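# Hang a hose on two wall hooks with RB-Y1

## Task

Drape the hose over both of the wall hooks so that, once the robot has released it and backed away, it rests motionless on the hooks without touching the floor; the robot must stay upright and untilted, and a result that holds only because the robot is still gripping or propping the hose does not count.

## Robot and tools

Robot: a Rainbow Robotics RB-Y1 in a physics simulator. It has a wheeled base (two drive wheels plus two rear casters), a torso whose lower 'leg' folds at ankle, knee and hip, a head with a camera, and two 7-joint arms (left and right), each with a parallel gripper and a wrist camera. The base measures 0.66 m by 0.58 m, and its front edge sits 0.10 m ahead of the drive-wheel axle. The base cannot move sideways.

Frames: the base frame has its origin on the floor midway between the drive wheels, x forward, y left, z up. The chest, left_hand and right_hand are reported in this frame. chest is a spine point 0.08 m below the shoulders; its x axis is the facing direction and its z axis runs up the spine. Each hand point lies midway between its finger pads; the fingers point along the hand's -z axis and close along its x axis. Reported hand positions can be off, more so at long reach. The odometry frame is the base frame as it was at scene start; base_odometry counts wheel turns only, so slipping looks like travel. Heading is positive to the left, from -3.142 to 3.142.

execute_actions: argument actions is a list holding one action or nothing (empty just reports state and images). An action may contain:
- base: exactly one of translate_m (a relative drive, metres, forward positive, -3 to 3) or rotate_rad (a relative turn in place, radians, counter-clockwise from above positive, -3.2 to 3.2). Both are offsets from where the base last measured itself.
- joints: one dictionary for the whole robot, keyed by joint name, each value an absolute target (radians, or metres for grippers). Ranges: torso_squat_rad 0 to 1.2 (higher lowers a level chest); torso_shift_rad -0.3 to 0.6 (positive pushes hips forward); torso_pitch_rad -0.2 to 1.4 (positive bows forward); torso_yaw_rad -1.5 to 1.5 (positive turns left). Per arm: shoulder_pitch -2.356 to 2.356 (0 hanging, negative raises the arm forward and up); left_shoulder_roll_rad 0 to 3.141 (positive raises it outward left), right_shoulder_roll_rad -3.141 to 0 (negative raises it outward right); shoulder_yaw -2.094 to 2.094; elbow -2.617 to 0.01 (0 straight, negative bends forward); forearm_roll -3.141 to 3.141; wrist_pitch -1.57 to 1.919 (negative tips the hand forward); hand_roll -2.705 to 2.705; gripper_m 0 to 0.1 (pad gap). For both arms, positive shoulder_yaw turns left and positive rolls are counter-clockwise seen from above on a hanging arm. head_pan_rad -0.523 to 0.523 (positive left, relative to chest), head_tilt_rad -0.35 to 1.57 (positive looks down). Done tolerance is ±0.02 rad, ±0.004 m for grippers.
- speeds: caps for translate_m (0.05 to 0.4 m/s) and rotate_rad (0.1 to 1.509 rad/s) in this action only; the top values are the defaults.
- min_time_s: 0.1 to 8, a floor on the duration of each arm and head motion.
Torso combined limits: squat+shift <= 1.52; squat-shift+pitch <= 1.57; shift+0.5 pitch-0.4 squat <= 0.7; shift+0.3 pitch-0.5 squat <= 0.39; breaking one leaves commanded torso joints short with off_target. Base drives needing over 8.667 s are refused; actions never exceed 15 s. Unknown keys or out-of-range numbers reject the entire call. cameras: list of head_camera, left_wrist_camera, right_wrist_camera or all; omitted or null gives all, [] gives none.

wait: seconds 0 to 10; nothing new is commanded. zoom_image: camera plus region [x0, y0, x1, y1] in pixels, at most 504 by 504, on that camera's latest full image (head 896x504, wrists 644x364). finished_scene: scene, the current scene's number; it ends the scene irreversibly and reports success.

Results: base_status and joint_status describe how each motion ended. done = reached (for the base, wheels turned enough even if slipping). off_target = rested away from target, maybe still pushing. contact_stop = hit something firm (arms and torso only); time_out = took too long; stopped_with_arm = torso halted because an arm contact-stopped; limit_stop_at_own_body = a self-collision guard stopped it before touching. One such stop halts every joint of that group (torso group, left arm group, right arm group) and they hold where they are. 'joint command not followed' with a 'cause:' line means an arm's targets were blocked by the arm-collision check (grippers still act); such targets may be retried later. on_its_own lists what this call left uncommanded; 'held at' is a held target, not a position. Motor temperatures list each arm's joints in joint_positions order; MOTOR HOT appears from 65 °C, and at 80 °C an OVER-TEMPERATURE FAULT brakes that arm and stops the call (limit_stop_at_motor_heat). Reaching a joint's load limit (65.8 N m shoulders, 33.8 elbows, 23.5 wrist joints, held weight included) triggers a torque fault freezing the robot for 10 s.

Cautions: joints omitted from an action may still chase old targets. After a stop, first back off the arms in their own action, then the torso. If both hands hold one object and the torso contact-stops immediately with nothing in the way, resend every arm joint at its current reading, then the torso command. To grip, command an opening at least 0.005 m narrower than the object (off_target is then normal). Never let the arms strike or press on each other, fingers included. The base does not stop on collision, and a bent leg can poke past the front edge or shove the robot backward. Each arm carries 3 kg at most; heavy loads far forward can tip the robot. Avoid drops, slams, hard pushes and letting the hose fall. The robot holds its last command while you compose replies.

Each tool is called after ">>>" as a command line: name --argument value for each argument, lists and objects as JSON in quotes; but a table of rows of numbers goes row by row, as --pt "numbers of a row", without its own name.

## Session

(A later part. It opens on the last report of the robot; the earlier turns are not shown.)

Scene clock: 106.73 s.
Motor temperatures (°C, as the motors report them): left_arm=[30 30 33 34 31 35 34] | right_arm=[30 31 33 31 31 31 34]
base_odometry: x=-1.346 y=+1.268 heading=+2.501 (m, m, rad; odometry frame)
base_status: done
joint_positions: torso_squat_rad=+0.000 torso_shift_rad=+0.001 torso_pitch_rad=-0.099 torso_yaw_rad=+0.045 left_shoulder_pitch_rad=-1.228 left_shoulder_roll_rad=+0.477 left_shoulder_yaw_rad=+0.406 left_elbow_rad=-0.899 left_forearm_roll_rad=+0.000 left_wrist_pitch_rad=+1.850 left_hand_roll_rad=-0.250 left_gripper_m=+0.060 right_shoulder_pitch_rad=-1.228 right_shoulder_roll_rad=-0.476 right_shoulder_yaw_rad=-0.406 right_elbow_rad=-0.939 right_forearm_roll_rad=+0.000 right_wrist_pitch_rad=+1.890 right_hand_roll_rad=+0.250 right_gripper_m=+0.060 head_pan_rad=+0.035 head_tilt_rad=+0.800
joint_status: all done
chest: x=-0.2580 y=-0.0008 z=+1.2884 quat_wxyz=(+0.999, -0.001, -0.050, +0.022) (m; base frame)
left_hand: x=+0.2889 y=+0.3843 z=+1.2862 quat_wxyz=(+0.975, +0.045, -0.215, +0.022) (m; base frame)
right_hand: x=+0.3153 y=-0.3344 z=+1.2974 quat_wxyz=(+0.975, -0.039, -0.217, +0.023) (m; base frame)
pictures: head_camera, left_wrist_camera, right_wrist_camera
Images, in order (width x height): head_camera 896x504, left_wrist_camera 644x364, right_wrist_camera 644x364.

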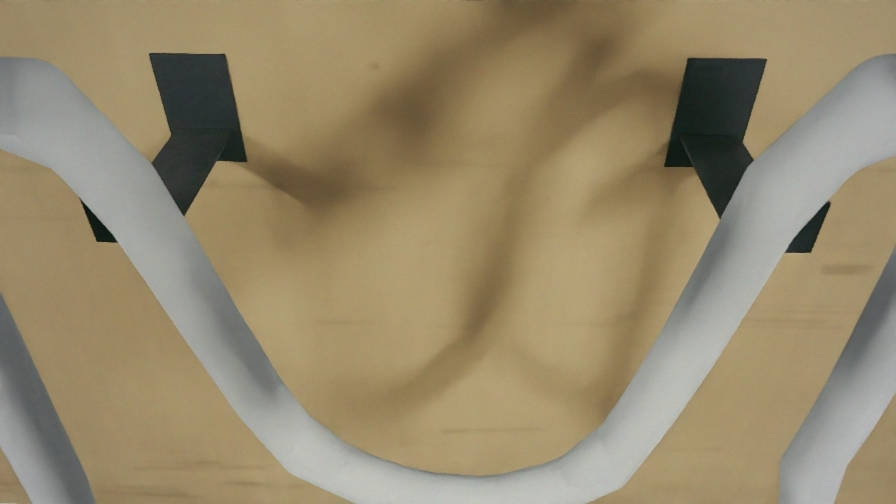

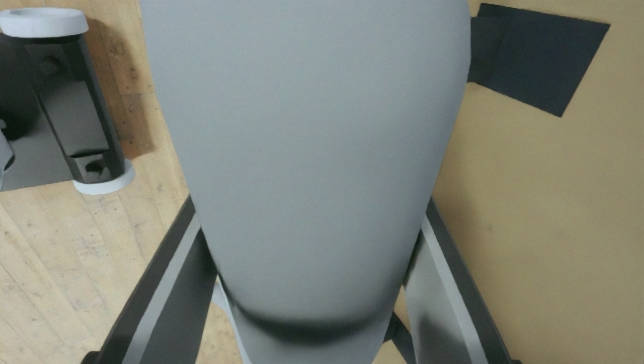

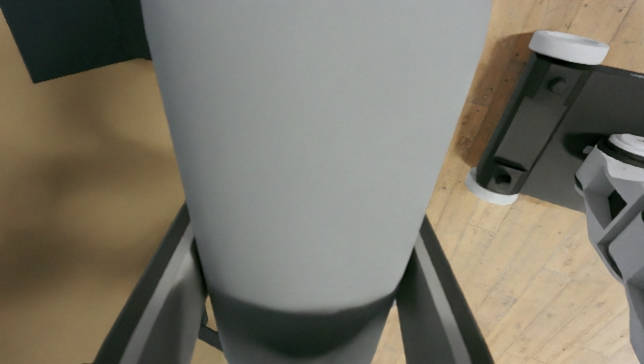

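>>> execute_actions --actions '[{"base":{"translate_m":0.21},"speeds":{"translate_m":0.12},"joints":{"head_tilt_rad":0.9}}]'

Scene clock: 112.60 s.
Motor temperatures (°C, as the motors report them): left_arm=[30 30 33 34 31 35 34] | right_arm=[30 31 33 31 31 31 34]
base_odometry: x=-1.514 y=+1.394 heading=+2.501 (m, m, rad; odometry frame)
base_status: done
joint_positions: torso_squat_rad=+0.000 torso_shift_rad=+0.001 torso_pitch_rad=-0.099 torso_yaw_rad=+0.045 left_shoulder_pitch_rad=-1.228 left_shoulder_roll_rad=+0.477 left_shoulder_yaw_rad=+0.406 left_elbow_rad=-0.899 left_forearm_roll_rad=+0.000 left_wrist_pitch_rad=+1.850 left_hand_roll_rad=-0.250 left_gripper_m=+0.060 right_shoulder_pitch_rad=-1.228 right_shoulder_roll_rad=-0.476 right_shoulder_yaw_rad=-0.406 right_elbow_rad=-0.939 right_forearm_roll_rad=+0.000 right_wrist_pitch_rad=+1.890 right_hand_roll_rad=+0.250 right_gripper_m=+0.060 head_pan_rad=+0.035 head_tilt_rad=+0.900
joint_status: all done
chest: x=-0.2579 y=-0.0008 z=+1.2884 quat_wxyz=(+0.999, -0.001, -0.050, +0.022) (m; base frame)
left_hand: x=+0.2890 y=+0.3843 z=+1.2861 quat_wxyz=(+0.975, +0.045, -0.215, +0.022) (m; base frame)
right_hand: x=+0.3154 y=-0.3344 z=+1.2974 quat_wxyz=(+0.975, -0.039, -0.217, +0.023) (m; base frame)
pictures: head_camera, left_wrist_camera, right_wrist_camera
Images, in order (width x height): head_camera 896x504, left_wrist_camera 644x364, right_wrist_camera 644x364.

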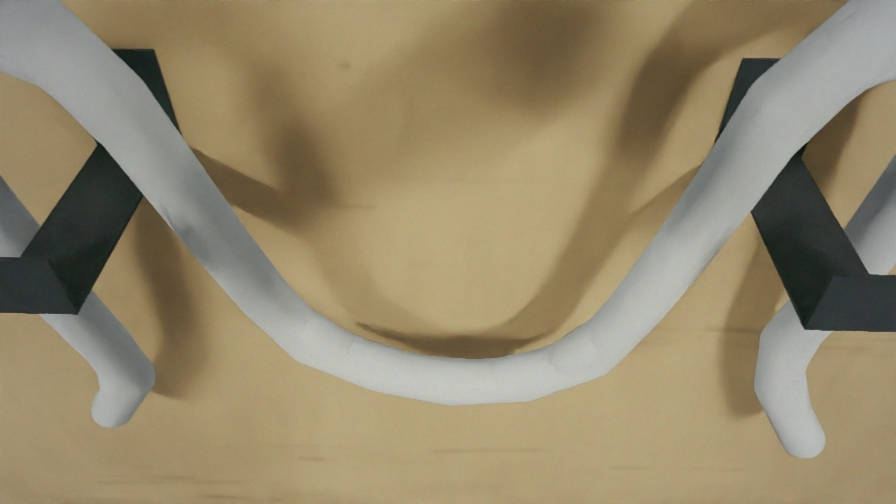

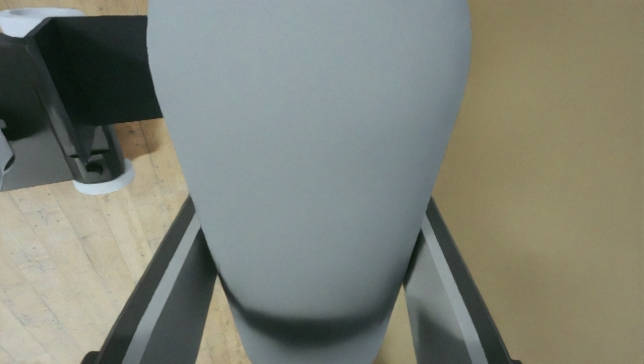

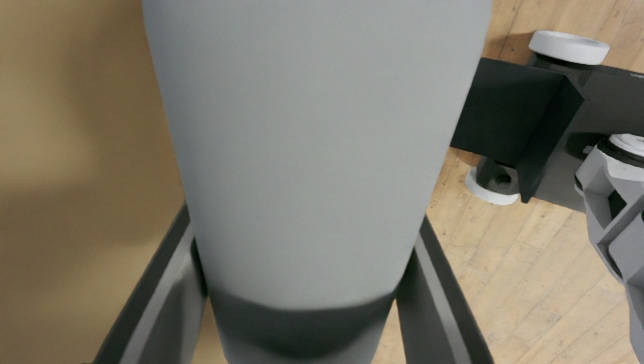

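>>> execute_actions --actions '[{"joints":{"torso_pitch_rad":0,"torso_squat_rad":0.49,"head_tilt_rad":0.65,"head_pan_rad":-0.45,"right_shoulder_pitch_rad":-1.246,"right_shoulder_roll_rad":-0.44,"right_shoulder_yaw_rad":-0.392,"left_shoulder_pitch_rad":-1.246,"left_shoulder_roll_rad":0.44,"left_shoulder_yaw_rad":0.392,"right_hand_roll_rad":0.18},"min_time_s":1.2}]'

Scene clock: 120.60 s.
Motor temperatures (°C, as the motors report them): left_arm=[30 30 33 34 31 35 34] | right_arm=[30 31 33 31 31 31 34]
base_odometry: x=-1.514 y=+1.394 heading=+2.501 (m, m, rad; odometry frame)
base_status: not commanded
joint_positions: torso_squat_rad=+0.490 torso_shift_rad=+0.001 torso_pitch_rad=+0.001 torso_yaw_rad=+0.045 left_shoulder_pitch_rad=-1.245 left_shoulder_roll_rad=+0.440 left_shoulder_yaw_rad=+0.392 left_elbow_rad=-0.899 left_forearm_roll_rad=+0.000 left_wrist_pitch_rad=+1.850 left_hand_roll_rad=-0.250 left_gripper_m=+0.060 right_shoulder_pitch_rad=-1.245 right_shoulder_roll_rad=-0.440 right_shoulder_yaw_rad=-0.392 right_elbow_rad=-0.939 right_forearm_roll_rad=+0.000 right_wrist_pitch_rad=+1.890 right_hand_roll_rad=+0.180 right_gripper_m=+0.060 head_pan_rad=-0.450 head_tilt_rad=+0.650
joint_status: all done
chest: x=-0.2272 y=-0.0007 z=+1.2076 quat_wxyz=(+1.000, +0.000, +0.000, +0.023) (m; base frame)
left_hand: x=+0.3233 y=+0.3611 z=+1.1514 quat_wxyz=(+0.985, +0.043, -0.167, -0.001) (m; base frame)
right_hand: x=+0.3486 y=-0.3107 z=+1.1601 quat_wxyz=(+0.985, -0.029, -0.170, +0.011) (m; base frame)
pictures: head_camera, left_wrist_camera, right_wrist_camera
Images, in order (width x height): head_camera 896x504, left_wrist_camera 644x364, right_wrist_camera 644x364.

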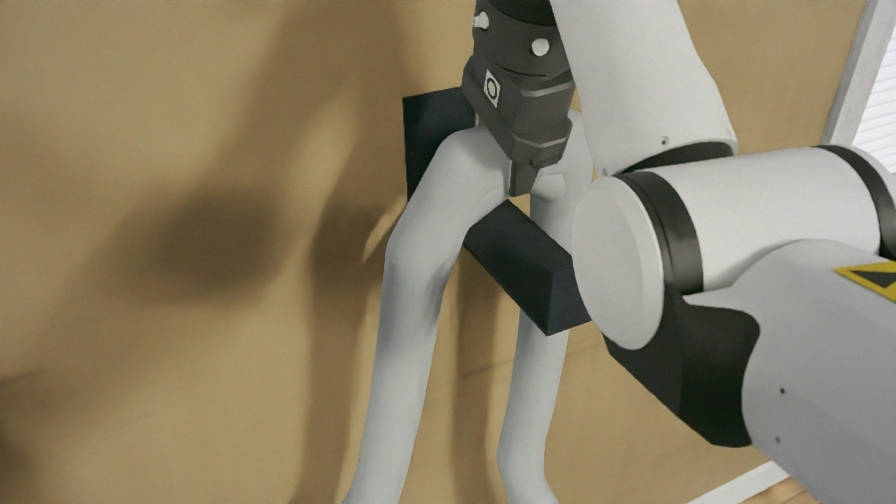

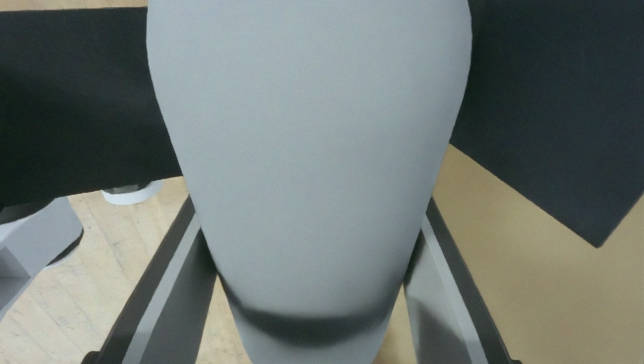

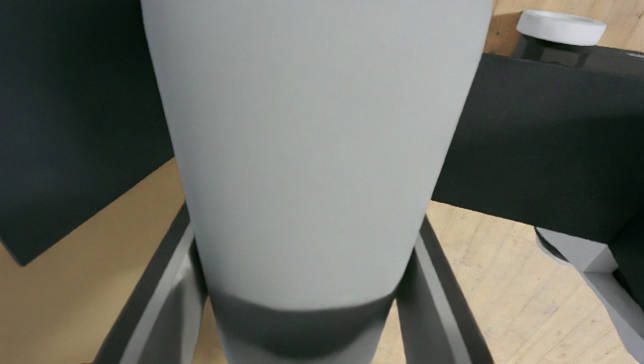

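>>> execute_actions --actions '[{"joints":{"torso_squat_rad":0.59}}]'

Scene clock: 123.97 s.
Motor temperatures (°C, as the motors report them): left_arm=[30 30 33 34 31 35 34] | right_arm=[30 31 33 31 31 31 34]
base_odometry: x=-1.514 y=+1.394 heading=+2.501 (m, m, rad; odometry frame)
base_status: not commanded
joint_positions: torso_squat_rad=+0.590 torso_shift_rad=+0.001 torso_pitch_rad=+0.000 torso_yaw_rad=+0.045 left_shoulder_pitch_rad=-1.245 left_shoulder_roll_rad=+0.440 left_shoulder_yaw_rad=+0.392 left_elbow_rad=-0.899 left_forearm_roll_rad=+0.000 left_wrist_pitch_rad=+1.850 left_hand_roll_rad=-0.250 left_gripper_m=+0.060 right_shoulder_pitch_rad=-1.245 right_shoulder_roll_rad=-0.440 right_shoulder_yaw_rad=-0.392 right_elbow_rad=-0.939 right_forearm_roll_rad=+0.000 right_wrist_pitch_rad=+1.890 right_hand_roll_rad=+0.180 right_gripper_m=+0.060 head_pan_rad=-0.450 head_tilt_rad=+0.650
joint_status: all done
chest: x=-0.2274 y=-0.0007 z=+1.1716 quat_wxyz=(+1.000, +0.000, +0.000, +0.023) (m; base frame)
left_hand: x=+0.3232 y=+0.3611 z=+1.1157 quat_wxyz=(+0.985, +0.043, -0.168, -0.001) (m; base frame)
right_hand: x=+0.3484 y=-0.3106 z=+1.1243 quat_wxyz=(+0.985, -0.029, -0.170, +0.011) (m; base frame)
pictures: head_camera, left_wrist_camera, right_wrist_camera
Images, in order (width x height): head_camera 896x504, left_wrist_camera 644x364, right_wrist_camera 644x364.

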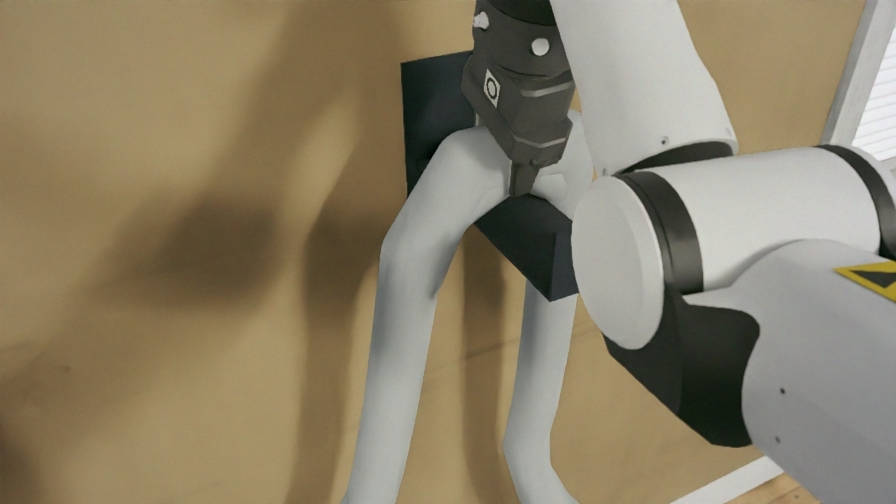

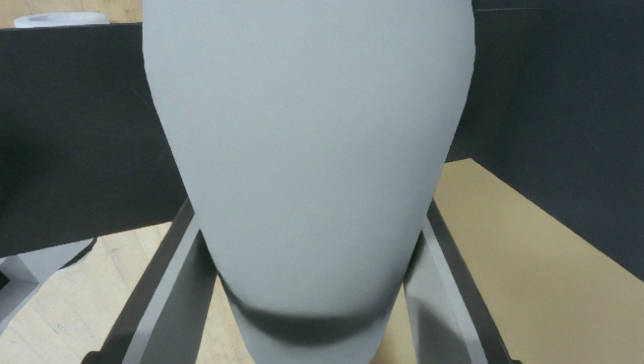

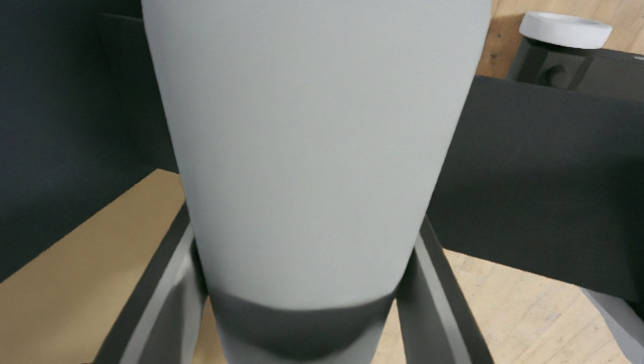

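>>> execute_actions --actions '[{"joints":{"torso_squat_rad":0.615,"head_pan_rad":0.035}}]'

Scene clock: 127.57 s.
Motor temperatures (°C, as the motors report them): left_arm=[30 30 33 34 31 35 34] | right_arm=[30 31 33 31 31 31 34]
base_odometry: x=-1.514 y=+1.394 heading=+2.501 (m, m, rad; odometry frame)
base_status: not commanded
joint_positions: torso_squat_rad=+0.615 torso_shift_rad=+0.001 torso_pitch_rad=+0.000 torso_yaw_rad=+0.045 left_shoulder_pitch_rad=-1.245 left_shoulder_roll_rad=+0.440 left_shoulder_yaw_rad=+0.392 left_elbow_rad=-0.900 left_forearm_roll_rad=+0.000 left_wrist_pitch_rad=+1.850 left_hand_roll_rad=-0.250 left_gripper_m=+0.060 right_shoulder_pitch_rad=-1.246 right_shoulder_roll_rad=-0.440 right_shoulder_yaw_rad=-0.392 right_elbow_rad=-0.940 right_forearm_roll_rad=+0.000 right_wrist_pitch_rad=+1.890 right_hand_roll_rad=+0.180 right_gripper_m=+0.060 head_pan_rad=+0.035 head_tilt_rad=+0.650
joint_status: all done
chest: x=-0.2277 y=-0.0007 z=+1.1617 quat_wxyz=(+1.000, +0.000, +0.000, +0.023) (m; base frame)
left_hand: x=+0.3231 y=+0.3611 z=+1.1064 quat_wxyz=(+0.985, +0.043, -0.168, -0.001) (m; base frame)
right_hand: x=+0.3484 y=-0.3104 z=+1.1153 quat_wxyz=(+0.985, -0.029, -0.171, +0.011) (m; base frame)
pictures: head_camera, left_wrist_camera, right_wrist_camera
Images, in order (width x height): head_camera 896x504, left_wrist_camera 644x364, right_wrist_camera 644x364.

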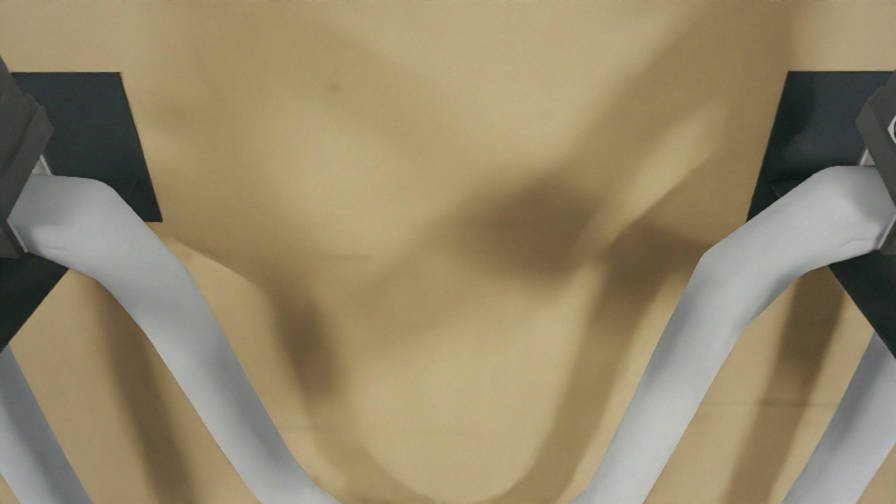

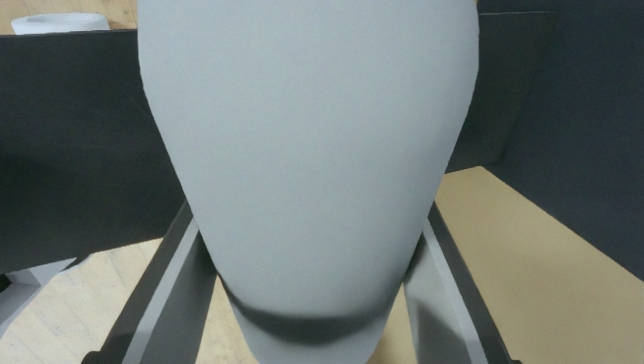

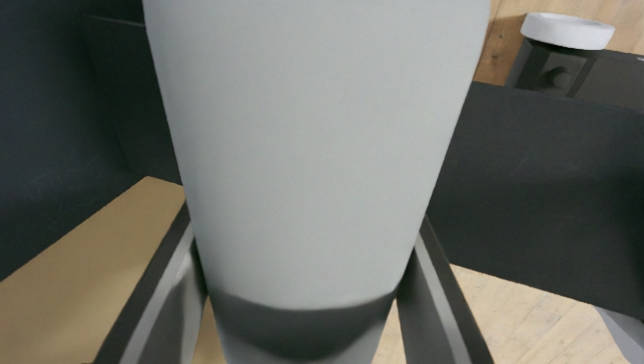

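>>> execute_actions --actions '[{"joints":{"left_gripper_m":0.09,"right_gripper_m":0.09}}]' --cameras '[]'

>>> execute_actions --actions '[{"joints":{"torso_squat_rad":0.42,"torso_pitch_rad":-0.06,"left_gripper_m":0.1,"right_gripper_m":0.1}}]'

>>> execute_actions --actions '[{"base":{"translate_m":-0.8},"joints":{"head_tilt_rad":0.62}}]' --cameras '["head_camera"]'

>>> wait --seconds 5

Scene clock: 169.90 s.
Motor temperatures (°C, as the motors report them): left_arm=[30 30 33 34 31 35 34] | right_arm=[30 31 33 31 31 31 34]
base_odometry: x=-1.514 y=+1.394 heading=+2.501 (m, m, rad; odometry frame)
base_status: not commanded
joint_positions: torso_squat_rad=+0.615 torso_shift_rad=+0.001 torso_pitch_rad=+0.000 torso_yaw_rad=+0.045 left_shoulder_pitch_rad=-1.245 left_shoulder_roll_rad=+0.440 left_shoulder_yaw_rad=+0.392 left_elbow_rad=-0.900 left_forearm_roll_rad=+0.000 left_wrist_pitch_rad=+1.850 left_hand_roll_rad=-0.250 left_gripper_m=+0.090 right_shoulder_pitch_rad=-1.246 right_shoulder_roll_rad=-0.440 right_shoulder_yaw_rad=-0.392 right_elbow_rad=-0.940 right_forearm_roll_rad=+0.000 right_wrist_pitch_rad=+1.890 right_hand_roll_rad=+0.180 right_gripper_m=+0.090 head_pan_rad=+0.035 head_tilt_rad=+0.650
joint_status: all done
chest: x=-0.2276 y=-0.0007 z=+1.1617 quat_wxyz=(+1.000, +0.000, +0.000, +0.023) (m; base frame)
left_hand: x=+0.3232 y=+0.3611 z=+1.1065 quat_wxyz=(+0.985, +0.043, -0.168, -0.001) (m; base frame)
right_hand: x=+0.3484 y=-0.3104 z=+1.1153 quat_wxyz=(+0.985, -0.029, -0.171, +0.011) (m; base frame)
pictures: none
No camera images: the call's "cameras" was empty. Leave "cameras" out to get every camera's image.

Scene clock: 171.33 s.
Motor temperatures (°C, as the motors report them): left_arm=[30 30 33 34 31 35 34] | right_arm=[30 31 33 31 31 31 34]
base_odometry: x=-1.514 y=+1.394 heading=+2.501 (m, m, rad; odometry frame)
base_status: not commanded
joint_positions: torso_squat_rad=+0.420 torso_shift_rad=+0.001 torso_pitch_rad=-0.060 torso_yaw_rad=+0.045 left_shoulder_pitch_rad=-1.246 left_shoulder_roll_rad=+0.440 left_shoulder_yaw_rad=+0.392 left_elbow_rad=-0.900 left_forearm_roll_rad=+0.000 left_wrist_pitch_rad=+1.850 left_hand_roll_rad=-0.250 left_gripper_m=+0.100 right_shoulder_pitch_rad=-1.246 right_shoulder_roll_rad=-0.440 right_shoulder_yaw_rad=-0.392 right_elbow_rad=-0.940 right_forearm_roll_rad=+0.000 right_wrist_pitch_rad=+1.890 right_hand_roll_rad=+0.180 right_gripper_m=+0.100 head_pan_rad=+0.035 head_tilt_rad=+0.650
joint_status: all done
chest: x=-0.2460 y=-0.0008 z=+1.2285 quat_wxyz=(+0.999, +0.000, -0.030, +0.022) (m; base frame)
left_hand: x=+0.3071 y=+0.3609 z=+1.2065 quat_wxyz=(+0.979, +0.043, -0.198, +0.000) (m; base frame)
right_hand: x=+0.3317 y=-0.3105 z=+1.2166 quat_wxyz=(+0.979, -0.029, -0.201, +0.010) (m; base frame)
pictures: head_camera, left_wrist_camera, right_wrist_camera
Images, in order (width x height): head_camera 896x504, left_wrist_camera 644x364, right_wrist_camera 644x364.

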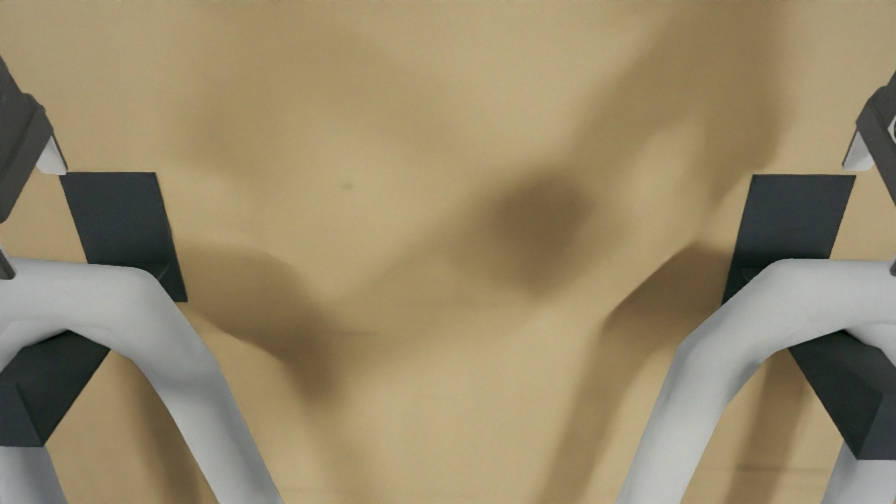

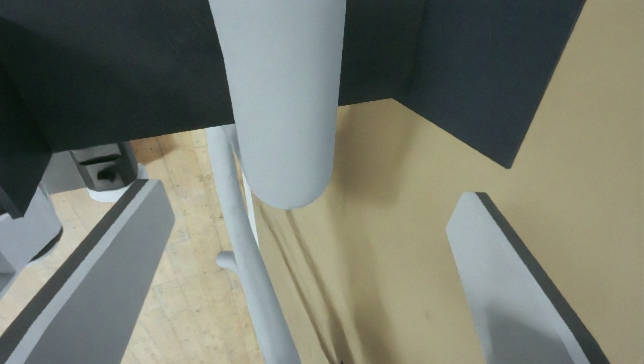

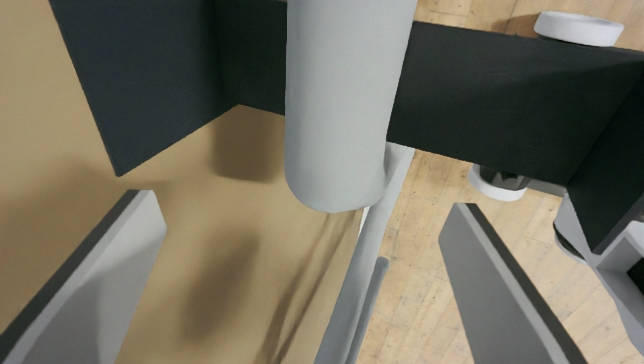

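Scene clock: 174.93 s.
Motor temperatures (°C, as the motors report them): left_arm=[30 30 33 34 31 35 34] | right_arm=[30 31 33 31 31 31 34]
base_odometry: x=-0.873 y=+0.916 heading=+2.500 (m, m, rad; odometry frame)
base_status: done
joint_positions: torso_squat_rad=+0.420 torso_shift_rad=+0.001 torso_pitch_rad=-0.060 torso_yaw_rad=+0.045 left_shoulder_pitch_rad=-1.246 left_shoulder_roll_rad=+0.440 left_shoulder_yaw_rad=+0.392 left_elbow_rad=-0.900 left_forearm_roll_rad=+0.000 left_wrist_pitch_rad=+1.850 left_hand_roll_rad=-0.250 left_gripper_m=+0.100 right_shoulder_pitch_rad=-1.246 right_shoulder_roll_rad=-0.440 right_shoulder_yaw_rad=-0.392 right_elbow_rad=-0.940 right_forearm_roll_rad=+0.000 right_wrist_pitch_rad=+1.890 right_hand_roll_rad=+0.180 right_gripper_m=+0.100 head_pan_rad=+0.035 head_tilt_rad=+0.620
joint_status: all done
chest: x=-0.2461 y=-0.0008 z=+1.2285 quat_wxyz=(+0.999, +0.000, -0.030, +0.022) (m; base frame)
left_hand: x=+0.3071 y=+0.3609 z=+1.2066 quat_wxyz=(+0.979, +0.043, -0.198, +0.000) (m; base frame)
right_hand: x=+0.3317 y=-0.3105 z=+1.2167 quat_wxyz=(+0.979, -0.029, -0.201, +0.010) (m; base frame)
pictures: head_camera
Images, in order (width x height): head_camera 896x504.

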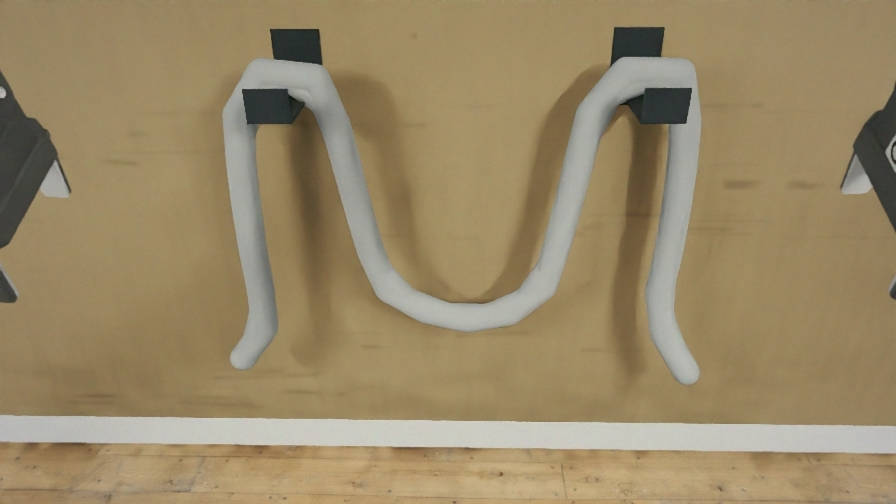

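Scene clock: 179.93 s.
Motor temperatures (°C, as the motors report them): left_arm=[30 30 33 34 31 35 34] | right_arm=[30 31 33 31 31 31 34]
base_odometry: x=-0.873 y=+0.916 heading=+2.500 (m, m, rad; odometry frame)
base_status: done
joint_positions: torso_squat_rad=+0.420 torso_shift_rad=+0.001 torso_pitch_rad=-0.060 torso_yaw_rad=+0.045 left_shoulder_pitch_rad=-1.246 left_shoulder_roll_rad=+0.440 left_shoulder_yaw_rad=+0.392 left_elbow_rad=-0.900 left_forearm_roll_rad=+0.000 left_wrist_pitch_rad=+1.850 left_hand_roll_rad=-0.250 left_gripper_m=+0.100 right_shoulder_pitch_rad=-1.246 right_shoulder_roll_rad=-0.440 right_shoulder_yaw_rad=-0.392 right_elbow_rad=-0.940 right_forearm_roll_rad=+0.000 right_wrist_pitch_rad=+1.890 right_hand_roll_rad=+0.180 right_gripper_m=+0.100 head_pan_rad=+0.035 head_tilt_rad=+0.620
joint_status: all done
chest: x=-0.2461 y=-0.0008 z=+1.2285 quat_wxyz=(+0.999, +0.000, -0.030, +0.022) (m; base frame)
left_hand: x=+0.3071 y=+0.3609 z=+1.2066 quat_wxyz=(+0.979, +0.043, -0.198, +0.000) (m; base frame)
right_hand: x=+0.3317 y=-0.3105 z=+1.2167 quat_wxyz=(+0.979, -0.029, -0.201, +0.010) (m; base frame)
wait: 5.00 s; at rest by 0.27 s
pictures: head_camera, left_wrist_camera, right_wrist_camera
Images, in order (width x height): head_camera 896x504, left_wrist_camera 644x364, right_wrist_camera 644x364.

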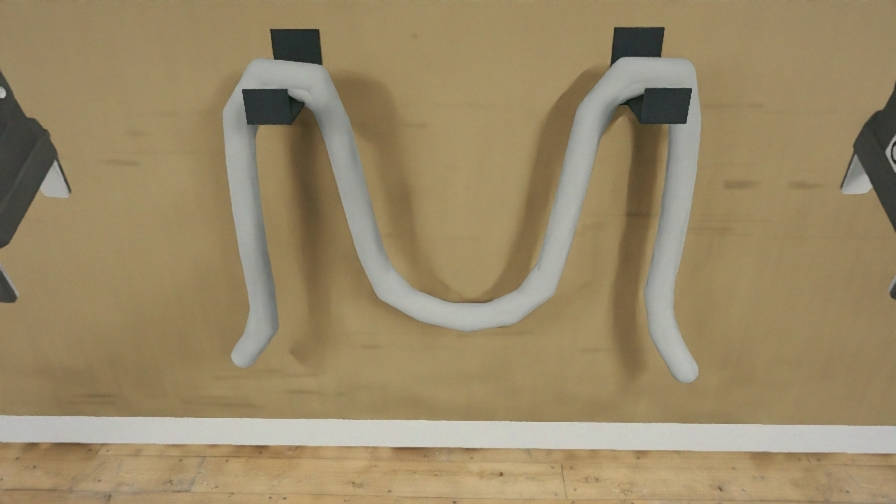

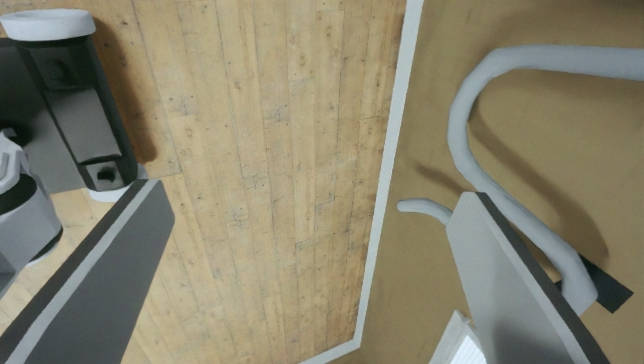

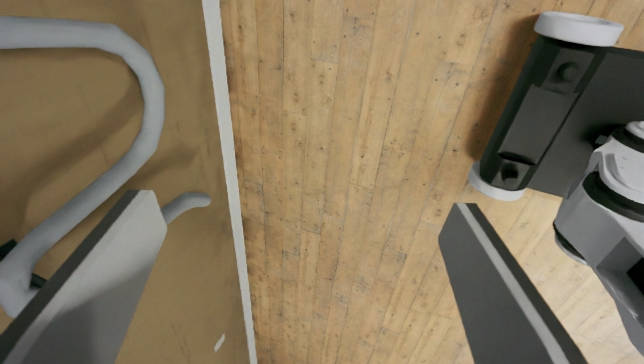

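>>> finished_scene --scene 2

The scene is finished: the task was done.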